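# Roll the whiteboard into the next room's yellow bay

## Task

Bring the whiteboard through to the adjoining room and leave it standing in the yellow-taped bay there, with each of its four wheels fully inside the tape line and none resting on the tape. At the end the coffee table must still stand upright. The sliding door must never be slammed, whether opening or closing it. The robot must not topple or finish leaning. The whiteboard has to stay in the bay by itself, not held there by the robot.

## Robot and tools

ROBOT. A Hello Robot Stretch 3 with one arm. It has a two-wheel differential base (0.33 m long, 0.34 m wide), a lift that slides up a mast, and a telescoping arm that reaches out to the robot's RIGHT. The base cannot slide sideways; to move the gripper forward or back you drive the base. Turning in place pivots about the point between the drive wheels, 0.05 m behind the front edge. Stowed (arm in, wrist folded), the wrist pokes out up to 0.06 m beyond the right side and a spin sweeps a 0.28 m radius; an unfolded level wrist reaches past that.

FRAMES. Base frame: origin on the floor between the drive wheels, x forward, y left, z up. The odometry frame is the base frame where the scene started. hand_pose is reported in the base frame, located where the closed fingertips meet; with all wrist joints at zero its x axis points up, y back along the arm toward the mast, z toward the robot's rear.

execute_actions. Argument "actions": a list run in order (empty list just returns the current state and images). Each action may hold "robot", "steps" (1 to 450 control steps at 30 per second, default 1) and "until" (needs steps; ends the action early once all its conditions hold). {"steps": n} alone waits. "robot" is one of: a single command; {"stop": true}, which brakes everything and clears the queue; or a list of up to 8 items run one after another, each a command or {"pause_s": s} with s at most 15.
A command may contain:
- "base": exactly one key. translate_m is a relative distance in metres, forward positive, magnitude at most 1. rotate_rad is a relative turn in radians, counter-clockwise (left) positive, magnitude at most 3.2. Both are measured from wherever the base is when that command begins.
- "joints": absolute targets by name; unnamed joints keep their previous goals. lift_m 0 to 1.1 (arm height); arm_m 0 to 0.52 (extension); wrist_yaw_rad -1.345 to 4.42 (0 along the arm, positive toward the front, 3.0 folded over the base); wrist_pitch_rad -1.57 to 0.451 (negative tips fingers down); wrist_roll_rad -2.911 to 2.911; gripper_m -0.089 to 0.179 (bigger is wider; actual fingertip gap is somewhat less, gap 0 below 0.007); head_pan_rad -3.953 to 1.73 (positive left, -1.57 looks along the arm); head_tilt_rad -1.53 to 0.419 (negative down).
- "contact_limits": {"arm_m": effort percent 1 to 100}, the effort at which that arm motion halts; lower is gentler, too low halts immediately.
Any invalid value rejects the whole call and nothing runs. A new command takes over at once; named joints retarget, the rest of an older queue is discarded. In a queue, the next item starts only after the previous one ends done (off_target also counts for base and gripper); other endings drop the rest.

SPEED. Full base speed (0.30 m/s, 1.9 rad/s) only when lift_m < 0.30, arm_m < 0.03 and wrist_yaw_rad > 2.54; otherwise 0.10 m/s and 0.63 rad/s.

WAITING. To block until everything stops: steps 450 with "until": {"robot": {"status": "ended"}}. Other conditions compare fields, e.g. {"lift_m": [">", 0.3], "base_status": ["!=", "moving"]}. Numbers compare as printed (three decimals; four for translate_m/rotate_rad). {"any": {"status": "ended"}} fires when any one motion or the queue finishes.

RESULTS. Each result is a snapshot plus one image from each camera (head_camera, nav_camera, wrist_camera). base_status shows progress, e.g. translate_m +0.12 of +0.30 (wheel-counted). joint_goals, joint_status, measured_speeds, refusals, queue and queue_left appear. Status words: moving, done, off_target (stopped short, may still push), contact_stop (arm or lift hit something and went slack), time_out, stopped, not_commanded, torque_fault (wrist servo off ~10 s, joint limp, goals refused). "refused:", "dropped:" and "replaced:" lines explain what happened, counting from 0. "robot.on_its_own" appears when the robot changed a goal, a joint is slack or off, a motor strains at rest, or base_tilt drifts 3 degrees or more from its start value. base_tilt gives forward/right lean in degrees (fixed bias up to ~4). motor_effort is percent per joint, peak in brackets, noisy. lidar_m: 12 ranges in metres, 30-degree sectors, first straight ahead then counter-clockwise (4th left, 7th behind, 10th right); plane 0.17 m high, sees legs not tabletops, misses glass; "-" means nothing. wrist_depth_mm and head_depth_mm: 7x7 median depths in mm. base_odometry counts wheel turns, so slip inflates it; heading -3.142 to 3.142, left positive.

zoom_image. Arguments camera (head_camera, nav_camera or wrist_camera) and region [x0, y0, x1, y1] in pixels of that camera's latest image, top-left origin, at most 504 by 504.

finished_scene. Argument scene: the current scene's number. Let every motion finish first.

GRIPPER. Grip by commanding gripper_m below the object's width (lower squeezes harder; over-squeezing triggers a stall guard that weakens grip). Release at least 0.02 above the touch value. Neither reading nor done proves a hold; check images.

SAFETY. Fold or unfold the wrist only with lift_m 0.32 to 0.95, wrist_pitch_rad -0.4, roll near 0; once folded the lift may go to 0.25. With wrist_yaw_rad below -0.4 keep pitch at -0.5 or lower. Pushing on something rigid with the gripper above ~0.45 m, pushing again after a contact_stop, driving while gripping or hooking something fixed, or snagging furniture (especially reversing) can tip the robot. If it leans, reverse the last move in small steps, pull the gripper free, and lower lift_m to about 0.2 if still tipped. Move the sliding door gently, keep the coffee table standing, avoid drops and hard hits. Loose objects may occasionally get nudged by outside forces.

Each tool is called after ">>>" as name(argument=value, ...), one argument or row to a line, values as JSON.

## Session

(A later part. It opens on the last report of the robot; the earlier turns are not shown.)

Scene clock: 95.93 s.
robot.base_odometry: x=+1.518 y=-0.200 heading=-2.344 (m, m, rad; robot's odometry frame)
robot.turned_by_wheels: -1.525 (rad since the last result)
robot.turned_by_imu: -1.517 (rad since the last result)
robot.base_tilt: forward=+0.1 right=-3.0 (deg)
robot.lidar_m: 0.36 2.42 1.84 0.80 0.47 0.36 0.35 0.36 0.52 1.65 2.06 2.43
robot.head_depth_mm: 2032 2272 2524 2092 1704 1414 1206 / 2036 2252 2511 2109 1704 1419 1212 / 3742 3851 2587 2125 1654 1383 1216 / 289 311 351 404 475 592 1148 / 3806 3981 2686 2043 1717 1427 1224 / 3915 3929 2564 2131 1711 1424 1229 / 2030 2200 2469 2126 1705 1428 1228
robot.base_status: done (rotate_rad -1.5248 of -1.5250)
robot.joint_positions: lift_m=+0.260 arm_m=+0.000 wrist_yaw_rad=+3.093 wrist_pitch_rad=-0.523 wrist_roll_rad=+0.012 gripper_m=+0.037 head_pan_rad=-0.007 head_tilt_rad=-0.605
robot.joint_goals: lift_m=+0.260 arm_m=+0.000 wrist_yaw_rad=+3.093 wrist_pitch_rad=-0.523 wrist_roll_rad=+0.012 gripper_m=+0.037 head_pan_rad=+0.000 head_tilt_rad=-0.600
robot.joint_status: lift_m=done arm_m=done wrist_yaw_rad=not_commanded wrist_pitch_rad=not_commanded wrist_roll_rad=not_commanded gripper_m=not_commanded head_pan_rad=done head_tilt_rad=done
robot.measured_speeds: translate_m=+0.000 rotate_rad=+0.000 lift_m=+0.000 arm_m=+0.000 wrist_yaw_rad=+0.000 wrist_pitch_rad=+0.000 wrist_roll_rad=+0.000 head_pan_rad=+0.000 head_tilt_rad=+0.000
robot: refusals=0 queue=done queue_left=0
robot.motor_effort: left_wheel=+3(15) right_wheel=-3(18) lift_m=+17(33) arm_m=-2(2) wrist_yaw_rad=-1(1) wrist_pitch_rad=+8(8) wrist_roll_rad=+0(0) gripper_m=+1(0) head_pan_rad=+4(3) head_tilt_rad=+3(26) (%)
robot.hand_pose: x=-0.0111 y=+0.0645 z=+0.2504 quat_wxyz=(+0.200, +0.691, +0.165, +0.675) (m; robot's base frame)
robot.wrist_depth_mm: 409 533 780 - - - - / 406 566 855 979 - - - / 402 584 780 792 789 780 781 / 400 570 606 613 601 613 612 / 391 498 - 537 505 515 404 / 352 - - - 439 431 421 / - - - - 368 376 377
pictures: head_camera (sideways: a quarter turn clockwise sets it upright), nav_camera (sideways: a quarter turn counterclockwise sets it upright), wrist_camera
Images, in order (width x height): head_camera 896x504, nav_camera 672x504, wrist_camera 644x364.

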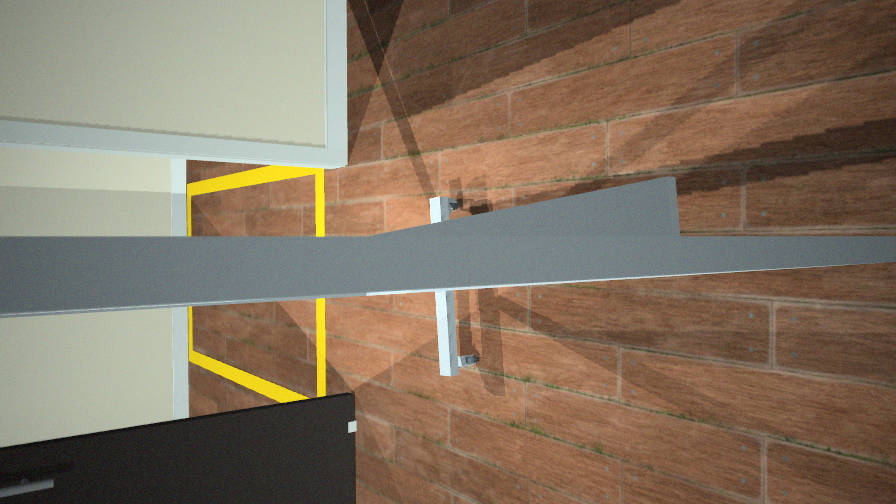

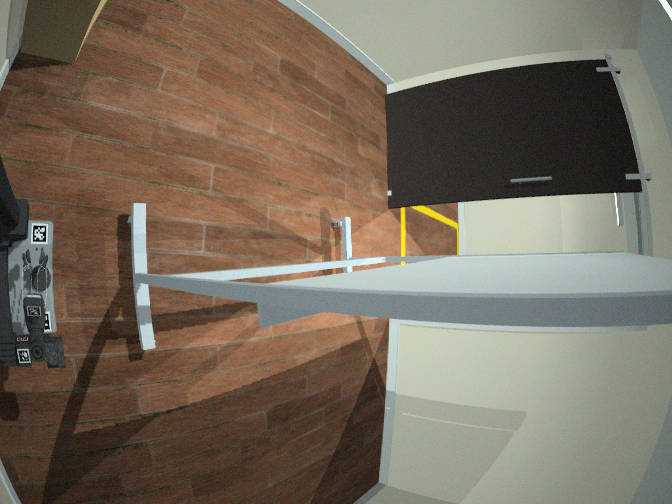

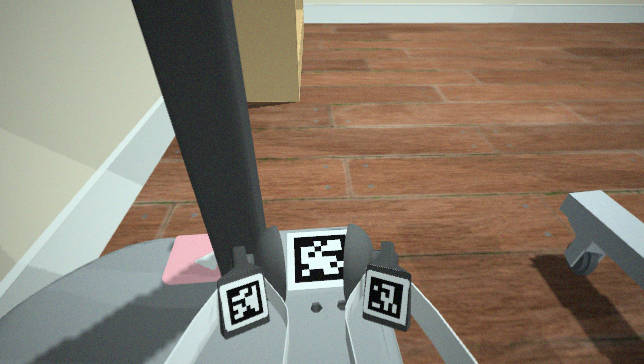

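>>> execute_actions(
  actions=[
    {"robot":[{"base":{"rotate_rad":-0.01},"joints":{"head_pan_rad":0.5,"head_tilt_rad":-0.7}},{"base":{"translate_m":0.24}},{"joints":{"lift_m":0.31}},{"base":{"translate_m":0.7}}],"steps":450,"until":{"robot":{"status":"ended"}}},
  ],
)

Scene clock: 108.97 s.
robot.base_odometry: x=+0.855 y=-0.866 heading=-2.354 (m, m, rad; robot's odometry frame)
robot.turned_by_wheels: -0.010 (rad since the last result)
robot.turned_by_imu: -0.017 (rad since the last result)
robot.base_tilt: forward=+0.1 right=-2.9 (deg)
robot.lidar_m: 3.58 1.48 1.81 1.76 1.69 1.24 1.28 1.34 1.88 1.99 1.97 1.47
robot.head_depth_mm: 3025 3205 2355 1719 524 - - / 3139 3220 2343 1796 1574 1313 831 / 1300 1476 1709 1849 1577 1341 1175 / 1361 1538 1768 1905 1573 1344 1176 / 1446 1624 1888 1884 1575 1343 1182 / 1521 1733 2039 1904 1586 1349 1177 / 1614 1869 2191 1904 1572 1352 1178
robot.base_status: done (translate_m +0.7000 of +0.7000)
robot.joint_positions: lift_m=+0.310 arm_m=+0.000 wrist_yaw_rad=+3.093 wrist_pitch_rad=-0.523 wrist_roll_rad=+0.012 gripper_m=+0.037 head_pan_rad=+0.505 head_tilt_rad=-0.695
robot.joint_goals: lift_m=+0.310 arm_m=+0.000 wrist_yaw_rad=+3.093 wrist_pitch_rad=-0.523 wrist_roll_rad=+0.012 gripper_m=+0.037 head_pan_rad=+0.500 head_tilt_rad=-0.700
robot.joint_status: lift_m=done arm_m=done wrist_yaw_rad=not_commanded wrist_pitch_rad=not_commanded wrist_roll_rad=not_commanded gripper_m=not_commanded head_pan_rad=done head_tilt_rad=done
robot.measured_speeds: translate_m=+0.000 rotate_rad=+0.000 lift_m=+0.000 arm_m=+0.000 wrist_yaw_rad=+0.000 wrist_pitch_rad=+0.000 wrist_roll_rad=+0.000 head_pan_rad=+0.000 head_tilt_rad=+0.000
robot: refusals=0 queue=done queue_left=0
robot.motor_effort: left_wheel=+9(40) right_wheel=-1(13) lift_m=+33(34) arm_m=-1(2) wrist_yaw_rad=-1(1) wrist_pitch_rad=+8(9) wrist_roll_rad=+0(0) gripper_m=+0(0) head_pan_rad=-3(37) head_tilt_rad=-2(15) (%)
robot.hand_pose: x=-0.0109 y=+0.0645 z=+0.2995 quat_wxyz=(+0.201, +0.691, +0.165, +0.674) (m; robot's base frame)
robot.wrist_depth_mm: - - - - - - - / - - - - - - - / 853 866 876 867 889 895 874 / 699 686 - 699 706 690 696 / 572 566 572 576 575 577 83 / 485 504 - - 503 486 85 / 440 - - - 325 124 86
pictures: head_camera (sideways: a quarter turn clockwise sets it upright), nav_camera (sideways: a quarter turn counterclockwise sets it upright), wrist_camera
Images, in order (width x height): head_camera 896x504, nav_camera 672x504, wrist_camera 644x364.

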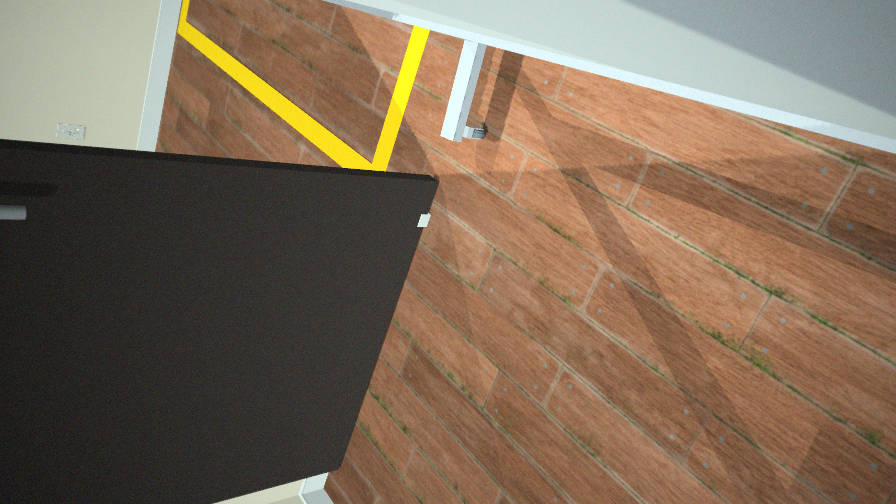

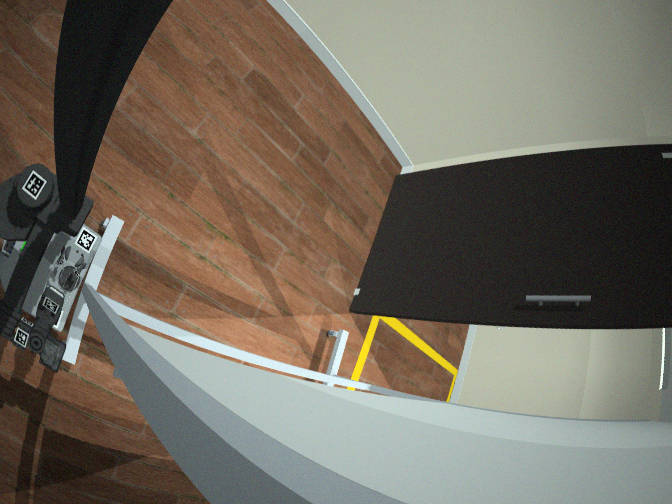

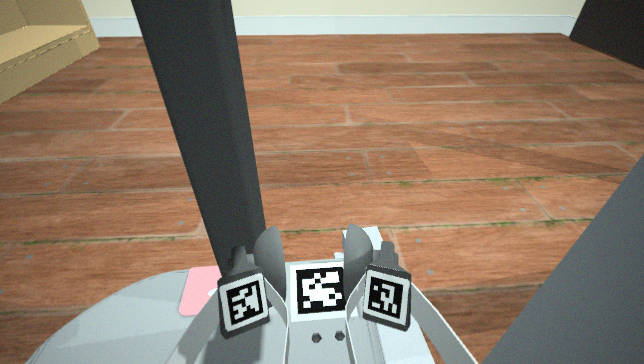

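>>> execute_actions(
  actions=[
    {"robot":[{"base":{"translate_m":0.6}}],"steps":450,"until":{"robot":{"status":"ended"}}},
  ],
)

Scene clock: 116.30 s.
robot.base_odometry: x=+0.432 y=-1.291 heading=-2.354 (m, m, rad; robot's odometry frame)
robot.turned_by_wheels: +0.000 (rad since the last result)
robot.turned_by_imu: -0.001 (rad since the last result)
robot.base_tilt: forward=+0.1 right=-2.9 (deg)
robot.lidar_m: 2.97 0.94 1.14 1.74 1.82 1.75 1.87 1.96 2.06 2.01 1.15 0.89
robot.head_depth_mm: 2476 2772 2368 1589 480 - - / 2618 2900 2368 1774 1575 1284 830 / 2743 2997 2383 1880 1564 1350 1179 / 2923 3075 2388 1894 1541 1348 1182 / 823 930 1059 1243 1490 1347 1176 / 814 959 1124 1369 1544 1347 1175 / 887 1034 1222 1512 1579 1344 1178
robot.base_status: done (translate_m +0.6000 of +0.6000)
robot.joint_positions: lift_m=+0.310 arm_m=+0.000 wrist_yaw_rad=+3.093 wrist_pitch_rad=-0.523 wrist_roll_rad=+0.012 gripper_m=+0.037 head_pan_rad=+0.505 head_tilt_rad=-0.695
robot.joint_goals: lift_m=+0.310 arm_m=+0.000 wrist_yaw_rad=+3.093 wrist_pitch_rad=-0.523 wrist_roll_rad=+0.012 gripper_m=+0.037 head_pan_rad=+0.500 head_tilt_rad=-0.700
robot.joint_status: lift_m=done arm_m=done wrist_yaw_rad=not_commanded wrist_pitch_rad=not_commanded wrist_roll_rad=not_commanded gripper_m=not_commanded head_pan_rad=done head_tilt_rad=done
robot.measured_speeds: translate_m=+0.000 rotate_rad=+0.000 lift_m=+0.000 arm_m=+0.000 wrist_yaw_rad=+0.000 wrist_pitch_rad=+0.000 wrist_roll_rad=+0.000 head_pan_rad=+0.000 head_tilt_rad=+0.000
robot: refusals=0 queue=done queue_left=0
robot.motor_effort: left_wheel=+8(24) right_wheel=-1(2) lift_m=+33(33) arm_m=-1(2) wrist_yaw_rad=-1(1) wrist_pitch_rad=+8(8) wrist_roll_rad=+0(0) gripper_m=+0(0) head_pan_rad=-3(3) head_tilt_rad=-2(2) (%)
robot.hand_pose: x=-0.0109 y=+0.0645 z=+0.2995 quat_wxyz=(+0.201, +0.691, +0.165, +0.674) (m; robot's base frame)
robot.wrist_depth_mm: - - - - - - 838 / - - - - - - 852 / 867 865 884 866 871 887 816 / 690 690 - 690 704 703 699 / 571 570 566 573 573 574 85 / 481 494 - - 502 495 87 / 430 - - - 325 128 89
pictures: head_camera (sideways: a quarter turn clockwise sets it upright), nav_camera (sideways: a quarter turn counterclockwise sets it upright), wrist_camera
Images, in order (width x height): head_camera 896x504, nav_camera 672x504, wrist_camera 644x364.

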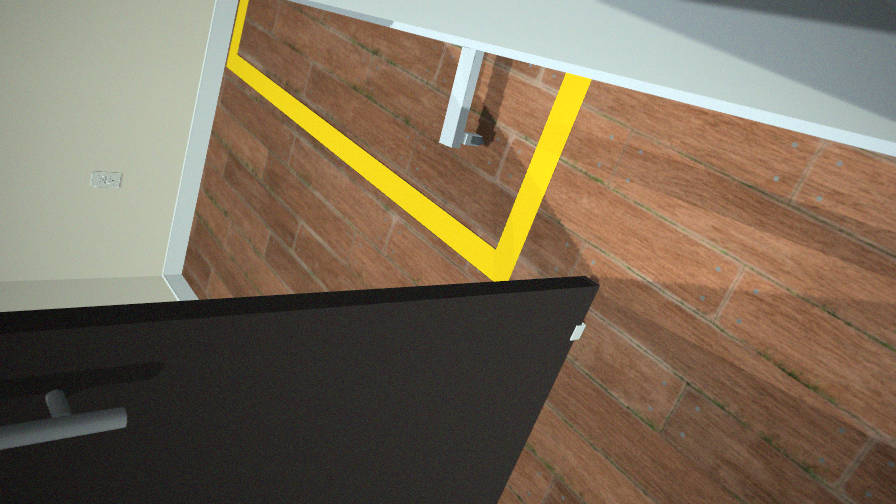

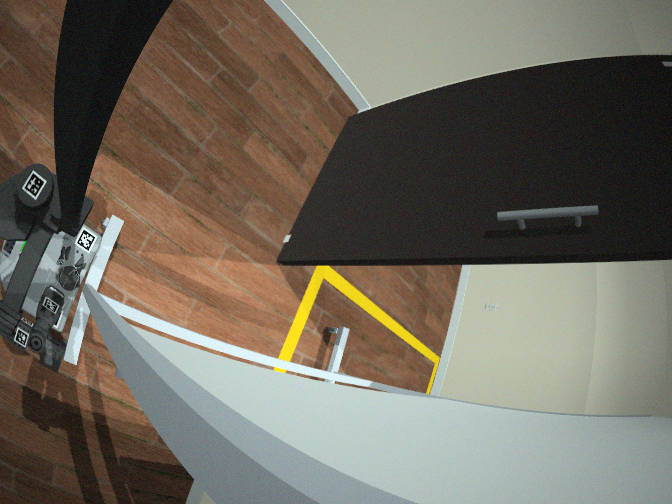

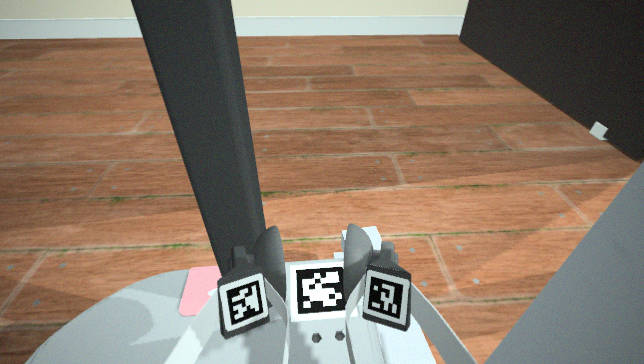

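>>> execute_actions(
  actions=[
    {"robot":[{"joints":{"lift_m":0.26}},{"base":{"translate_m":-0.35}},{"base":{"rotate_rad":-1.606},"joints":{"head_pan_rad":0,"head_tilt_rad":-0.9}},{"base":{"translate_m":0.65}},{"base":{"rotate_rad":1.571}},{"base":{"translate_m":0.44}},{"base":{"rotate_rad":1.571}}],"steps":450,"until":{"robot":{"status":"ended"}}},
    {"steps":200,"until":{"robot":{"status":"ended"}}},
  ],
)

Scene clock: 134.47 s.
robot.base_odometry: x=-0.087 y=-0.869 heading=-0.818 (m, m, rad; robot's odometry frame)
robot.turned_by_wheels: +1.536 (rad since the last result)
robot.turned_by_imu: +1.521 (rad since the last result)
robot.base_tilt: forward=+0.0 right=-2.8 (deg)
robot.lidar_m: 0.64 2.50 2.03 1.96 1.91 1.40 1.35 1.06 0.78 0.75 0.78 1.38
robot.head_depth_mm: 609 718 1711 1518 1386 1238 1114 / 602 710 1708 1571 1386 1236 1118 / 593 694 773 1573 1382 1238 1117 / 586 690 1730 1464 1338 1218 1121 / 2263 2171 1822 1581 1395 1245 1119 / 2236 2178 1832 1587 1381 1243 1122 / 2226 2187 1838 1597 1400 1242 1124
robot.base_status: done (rotate_rad +1.5708 of +1.5710)
robot.joint_positions: lift_m=+0.260 arm_m=+0.000 wrist_yaw_rad=+3.093 wrist_pitch_rad=-0.523 wrist_roll_rad=+0.012 gripper_m=+0.037 head_pan_rad=+0.007 head_tilt_rad=-0.890
robot.joint_goals: lift_m=+0.260 arm_m=+0.000 wrist_yaw_rad=+3.093 wrist_pitch_rad=-0.523 wrist_roll_rad=+0.012 gripper_m=+0.037 head_pan_rad=+0.000 head_tilt_rad=-0.900
robot.joint_status: lift_m=done arm_m=done wrist_yaw_rad=not_commanded wrist_pitch_rad=not_commanded wrist_roll_rad=not_commanded gripper_m=not_commanded head_pan_rad=done head_tilt_rad=done
robot.measured_speeds: translate_m=+0.000 rotate_rad=+0.000 lift_m=+0.000 arm_m=+0.000 wrist_yaw_rad=+0.000 wrist_pitch_rad=+0.000 wrist_roll_rad=+0.000 head_pan_rad=+0.000 head_tilt_rad=+0.000
robot: refusals=0 queue=done queue_left=0
robot.motor_effort: left_wheel=-3(13) right_wheel=+3(7) lift_m=+17(32) arm_m=-1(2) wrist_yaw_rad=-1(1) wrist_pitch_rad=+8(8) wrist_roll_rad=+0(0) gripper_m=+0(0) head_pan_rad=-5(39) head_tilt_rad=-3(22) (%)
robot.hand_pose: x=-0.0109 y=+0.0645 z=+0.2504 quat_wxyz=(+0.201, +0.691, +0.165, +0.674) (m; robot's base frame)
robot.wrist_depth_mm: - - - - - - - / - - - - - - - / 758 759 761 781 793 782 786 / 617 598 - 608 606 612 606 / 499 518 - 533 507 505 511 / 436 - - - 448 428 432 / - - - - 374 375 376
pictures: head_camera (sideways: a quarter turn clockwise sets it upright), nav_camera (sideways: a quarter turn counterclockwise sets it upright), wrist_camera
Images, in order (width x height): head_camera 896x504, nav_camera 672x504, wrist_camera 644x364.

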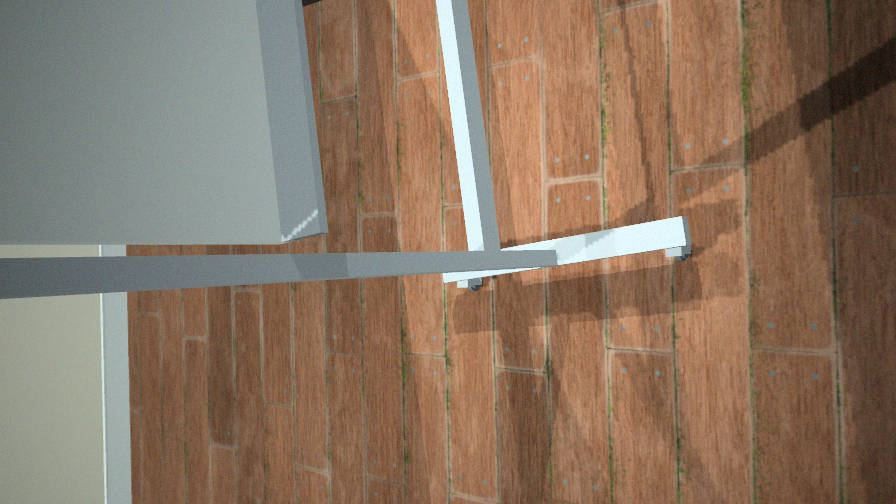

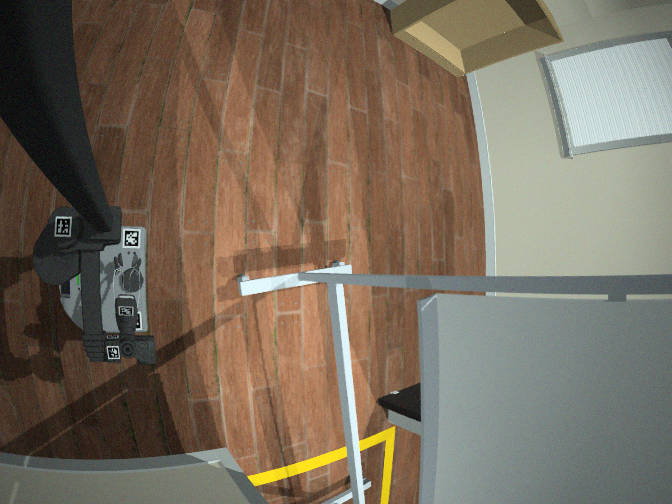

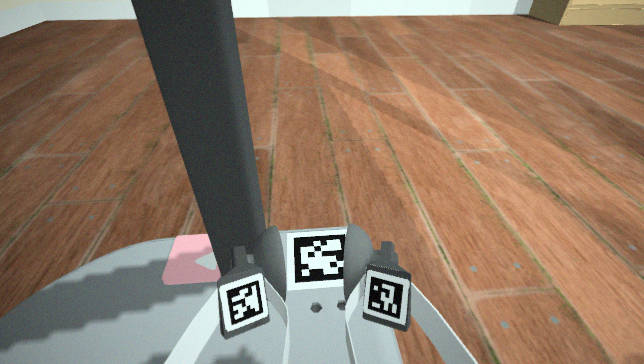

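>>> execute_actions(
  actions=[
    {"robot":[{"base":{"translate_m":0.27}},{"joints":{"lift_m":0.31}},{"base":{"translate_m":0.21}}],"steps":450,"until":{"robot":{"status":"ended"}}},
    {"steps":15},
    {"robot":[{"joints":{"lift_m":0.26,"head_tilt_rad":-0.6}},{"base":{"translate_m":-0.3}},{"base":{"rotate_rad":1.571}},{"base":{"translate_m":0.4}},{"base":{"rotate_rad":-1.571}},{"base":{"translate_m":0.62}},{"base":{"rotate_rad":-1.571}}],"steps":450,"until":{"robot":{"status":"ended"}}},
    {"steps":200,"until":{"robot":{"status":"ended"}}},
  ],
)

Scene clock: 159.97 s.
robot.base_odometry: x=+0.752 y=-1.180 heading=-2.389 (m, m, rad; robot's odometry frame)
robot.turned_by_wheels: -1.571 (rad since the last result)
robot.turned_by_imu: -1.563 (rad since the last result)
robot.base_tilt: forward=+0.1 right=-3.1 (deg)
robot.lidar_m: 0.39 1.16 1.54 1.61 1.66 1.40 1.56 1.62 2.22 2.15 1.64 1.24
robot.head_depth_mm: 2779 3107 2538 1467 1602 1401 1213 / 2814 3065 2813 2136 1690 1417 1207 / 2772 3080 2806 2031 1594 1391 1225 / 306 342 387 445 536 635 1147 / 2762 2999 2804 2026 1698 1420 1222 / 2726 3078 2821 2136 1714 1420 1224 / 2734 3056 2860 1381 1517 1427 1226
robot.base_status: done (rotate_rad -1.5708 of -1.5710)
robot.joint_positions: lift_m=+0.260 arm_m=+0.000 wrist_yaw_rad=+3.092 wrist_pitch_rad=-0.523 wrist_roll_rad=+0.012 gripper_m=+0.037 head_pan_rad=+0.007 head_tilt_rad=-0.605
robot.joint_goals: lift_m=+0.260 arm_m=+0.000 wrist_yaw_rad=+3.092 wrist_pitch_rad=-0.523 wrist_roll_rad=+0.012 gripper_m=+0.037 head_pan_rad=+0.000 head_tilt_rad=-0.600
robot.joint_status: lift_m=done arm_m=done wrist_yaw_rad=not_commanded wrist_pitch_rad=not_commanded wrist_roll_rad=not_commanded gripper_m=not_commanded head_pan_rad=done head_tilt_rad=done
robot.measured_speeds: translate_m=+0.000 rotate_rad=+0.000 lift_m=+0.000 arm_m=+0.000 wrist_yaw_rad=+0.000 wrist_pitch_rad=+0.000 wrist_roll_rad=+0.000 head_pan_rad=+0.000 head_tilt_rad=+0.000
robot: refusals=0 queue=done queue_left=0
robot.motor_effort: left_wheel=+3(17) right_wheel=-3(15) lift_m=+17(35) arm_m=-2(2) wrist_yaw_rad=+0(1) wrist_pitch_rad=+8(8) wrist_roll_rad=+0(0) gripper_m=+0(0) head_pan_rad=-4(3) head_tilt_rad=+2(27) (%)
robot.hand_pose: x=-0.0109 y=+0.0645 z=+0.2504 quat_wxyz=(+0.201, +0.691, +0.165, +0.674) (m; robot's base frame)
robot.wrist_depth_mm: - - - - - - - / - - - - - - - / 763 760 774 765 771 780 782 / 603 604 - 608 607 619 613 / 505 516 - 528 508 513 434 / 441 - - - 446 432 430 / - - - - 370 381 377
pictures: head_camera (sideways: a quarter turn clockwise sets it upright), nav_camera (sideways: a quarter turn counterclockwise sets it upright), wrist_camera
Images, in order (width x height): head_camera 896x504, nav_camera 672x504, wrist_camera 644x364.

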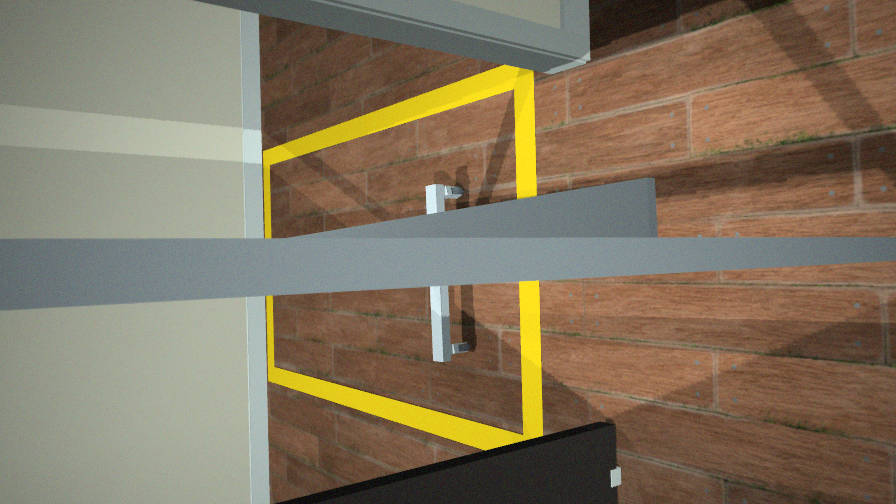

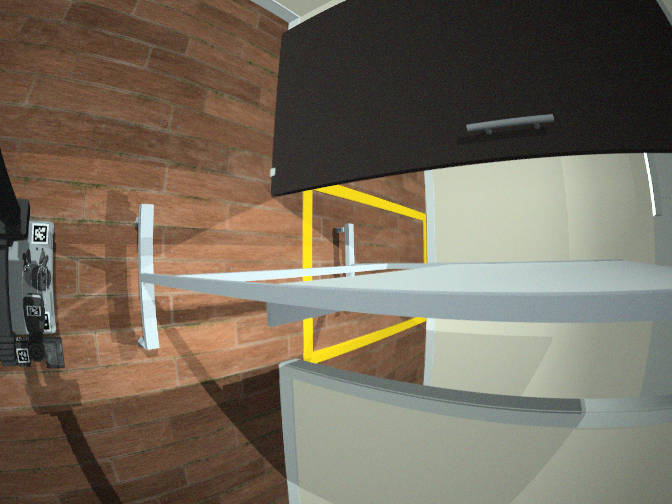

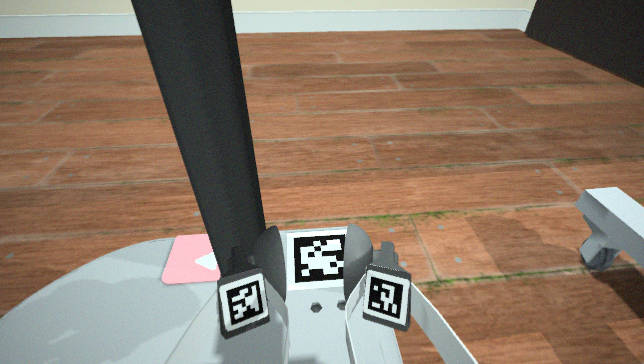

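>>> execute_actions(
  actions=[
    {"robot":[{"base":{"translate_m":0.27},"joints":{"head_pan_rad":0.5,"head_tilt_rad":-0.9}},{"joints":{"lift_m":0.31}},{"base":{"translate_m":0.75}}],"steps":450,"until":{"robot":{"status":"ended"}}},
  ],
)

Scene clock: 172.63 s.
robot.base_odometry: x=+0.008 y=-1.877 heading=-2.389 (m, m, rad; robot's odometry frame)
robot.turned_by_wheels: +0.000 (rad since the last result)
robot.turned_by_imu: -0.017 (rad since the last result)
robot.base_tilt: forward=+0.1 right=-3.1 (deg)
robot.lidar_m: 2.24 2.24 0.42 0.42 1.67 2.26 2.36 2.65 2.22 0.53 0.48 2.25
robot.head_depth_mm: 1998 2157 1658 - - - - / 2076 2160 1736 1573 1014 - - / 2174 2137 1797 1571 1385 1236 1114 / 2292 2140 1819 1570 1383 1232 1122 / 2393 2139 1827 1564 1395 1242 1120 / 2405 2148 1804 1573 1388 1236 1123 / 2139 2136 1823 1575 1367 1120 1121
robot.base_status: done (translate_m +0.7500 of +0.7500)
robot.joint_positions: lift_m=+0.310 arm_m=+0.000 wrist_yaw_rad=+3.092 wrist_pitch_rad=-0.523 wrist_roll_rad=+0.012 gripper_m=+0.037 head_pan_rad=+0.506 head_tilt_rad=-0.900
robot.joint_goals: lift_m=+0.310 arm_m=+0.000 wrist_yaw_rad=+3.092 wrist_pitch_rad=-0.523 wrist_roll_rad=+0.012 gripper_m=+0.037 head_pan_rad=+0.500 head_tilt_rad=-0.900
robot.joint_status: lift_m=done arm_m=done wrist_yaw_rad=not_commanded wrist_pitch_rad=not_commanded wrist_roll_rad=not_commanded gripper_m=not_commanded head_pan_rad=done head_tilt_rad=done
robot.measured_speeds: translate_m=+0.000 rotate_rad=+0.000 lift_m=+0.000 arm_m=+0.000 wrist_yaw_rad=+0.000 wrist_pitch_rad=+0.000 wrist_roll_rad=+0.000 head_pan_rad=+0.000 head_tilt_rad=+0.000
robot: refusals=0 queue=done queue_left=0
robot.motor_effort: left_wheel=+9(36) right_wheel=-1(26) lift_m=+33(36) arm_m=-2(1) wrist_yaw_rad=+0(0) wrist_pitch_rad=+8(8) wrist_roll_rad=+0(0) gripper_m=+0(0) head_pan_rad=-3(38) head_tilt_rad=+0(26) (%)
robot.hand_pose: x=-0.0108 y=+0.0645 z=+0.2995 quat_wxyz=(+0.201, +0.691, +0.165, +0.674) (m; robot's base frame)
robot.wrist_depth_mm: - - - 813 517 - - / - - - 884 580 - - / 864 865 868 803 667 865 891 / 681 687 - 664 683 698 664 / 564 563 576 584 575 576 85 / 486 502 - - 507 492 87 / 429 - - - 327 127 88
pictures: head_camera (sideways: a quarter turn clockwise sets it upright), nav_camera (sideways: a quarter turn counterclockwise sets it upright), wrist_camera
Images, in order (width x height): head_camera 896x504, nav_camera 672x504, wrist_camera 644x364.

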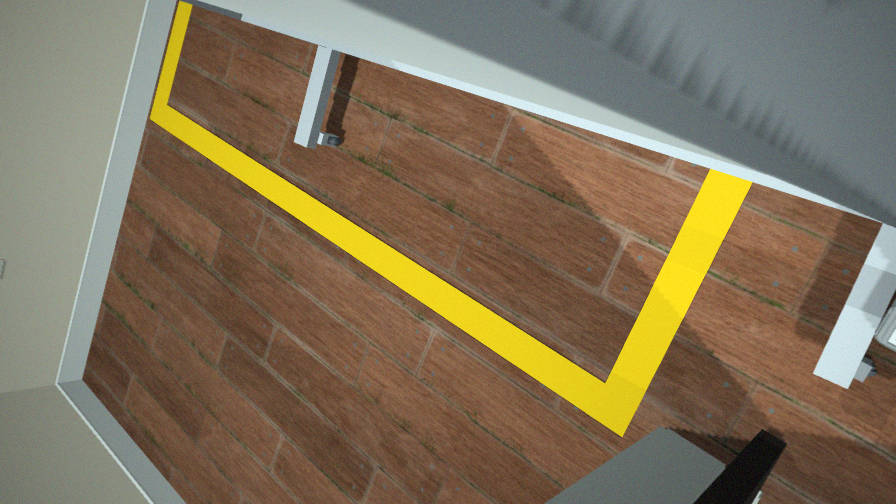

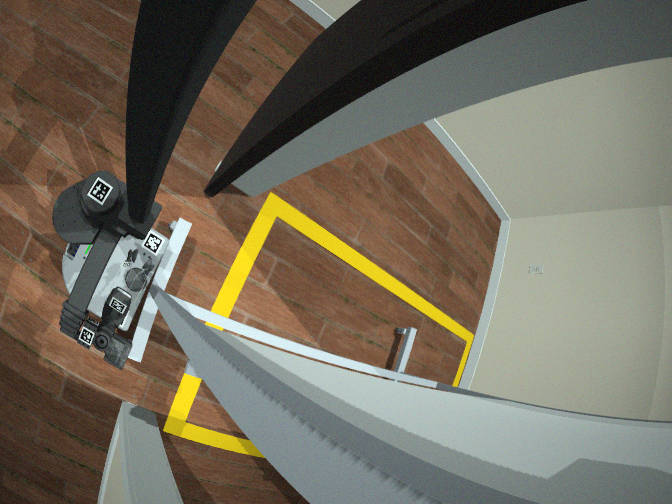

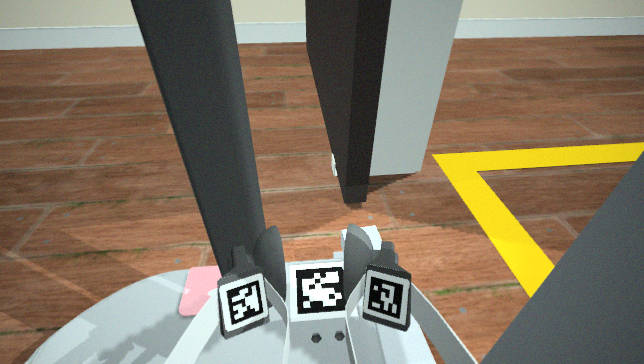

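B has margin ~0.14; continue.

>>> execute_actions(
  actions=[
    {"robot":[{"base":{"translate_m":0.49}},{"base":{"translate_m":-0.3},"joints":{"head_pan_rad":0.0,"head_tilt_rad":-0.8}}],"steps":450,"until":{"robot":{"status":"ended"}}},
  ],
)

Scene clock: 183.00 s.
robot.base_odometry: x=-0.131 y=-2.007 heading=-2.389 (m, m, rad; robot's odometry frame)
robot.turned_by_wheels: +0.000 (rad since the last result)
robot.turned_by_imu: -0.002 (rad since the last result)
robot.base_tilt: forward=-0.1 right=-3.0 (deg)
robot.lidar_m: 0.36 2.05 1.69 0.42 0.42 2.27 2.53 2.84 2.22 0.46 1.60 2.07
robot.head_depth_mm: 1807 2096 2040 1687 1457 1263 1138 / 1797 2081 2034 1687 1462 1276 1139 / 1807 2086 2030 1707 1449 1281 1134 / 309 352 417 529 1079 1239 1121 / 692 1687 1935 1656 1462 1276 1101 / 1776 2068 1991 1708 1455 1282 1099 / 1780 2045 2030 1716 1478 1281 1140
robot.base_status: done (translate_m -0.3000 of -0.3000)
robot.joint_positions: lift_m=+0.310 arm_m=+0.000 wrist_yaw_rad=+3.092 wrist_pitch_rad=-0.523 wrist_roll_rad=+0.012 gripper_m=+0.037 head_pan_rad=+0.007 head_tilt_rad=-0.803
robot.joint_goals: lift_m=+0.310 arm_m=+0.000 wrist_yaw_rad=+3.092 wrist_pitch_rad=-0.523 wrist_roll_rad=+0.012 gripper_m=+0.037 head_pan_rad=+0.000 head_tilt_rad=-0.800
robot.joint_status: lift_m=done arm_m=done wrist_yaw_rad=not_commanded wrist_pitch_rad=not_commanded wrist_roll_rad=not_commanded gripper_m=not_commanded head_pan_rad=done head_tilt_rad=done
robot.measured_speeds: translate_m=+0.000 rotate_rad=+0.000 lift_m=+0.000 arm_m=+0.000 wrist_yaw_rad=+0.000 wrist_pitch_rad=+0.000 wrist_roll_rad=+0.000 head_pan_rad=+0.000 head_tilt_rad=+0.000
robot: refusals=0 queue=done queue_left=0
robot.motor_effort: left_wheel=+0(24) right_wheel=+0(3) lift_m=+33(33) arm_m=-2(2) wrist_yaw_rad=+0(0) wrist_pitch_rad=+8(8) wrist_roll_rad=+0(1) gripper_m=+0(0) head_pan_rad=-4(38) head_tilt_rad=+3(14) (%)
robot.hand_pose: x=-0.0108 y=+0.0645 z=+0.2995 quat_wxyz=(+0.201, +0.691, +0.165, +0.674) (m; robot's base frame)
robot.wrist_depth_mm: - - 487 511 - - - / - - 524 561 - - - / 878 873 557 641 877 890 878 / 680 682 - 682 679 696 694 / 559 572 582 581 569 575 554 / 481 497 - - 506 487 398 / 429 - - - 419 425 416
pictures: head_camera (sideways: a quarter turn clockwise sets it upright), nav_camera (sideways: a quarter turn counterclockwise sets it upright), wrist_camera
Images, in order (width x height): head_camera 896x504, nav_camera 672x504, wrist_camera 644x364.

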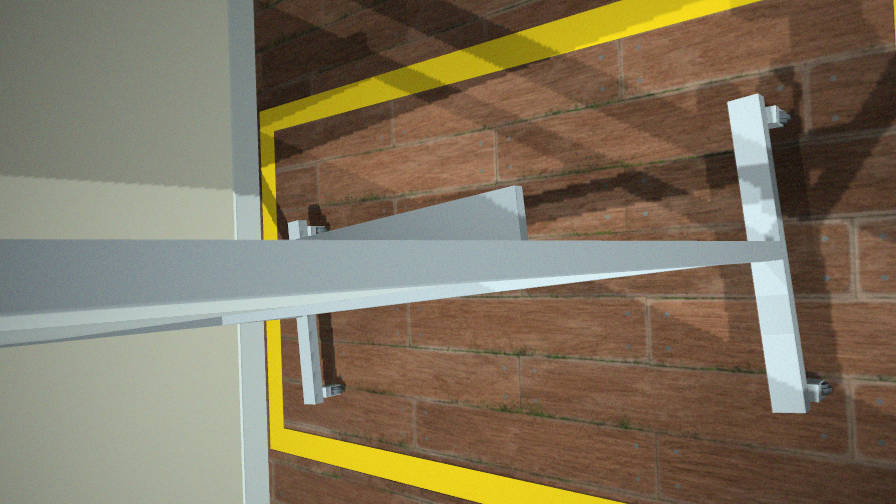

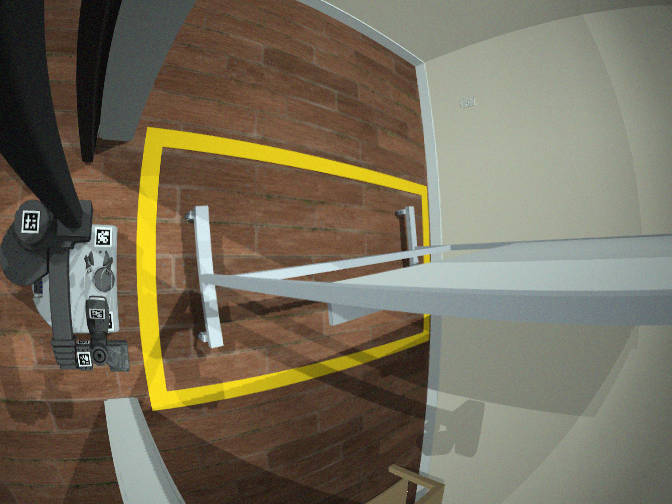

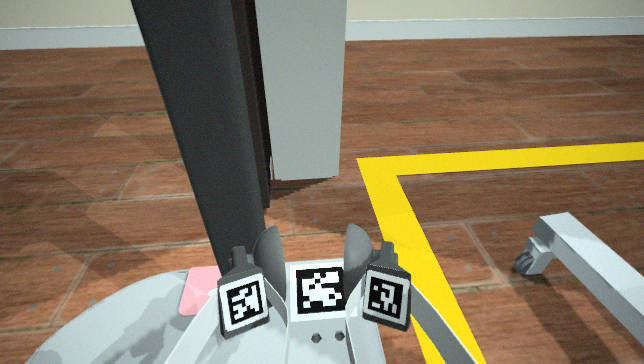

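>>> finished_scene(
  scene=2,
)

The scene is finished: the task was done.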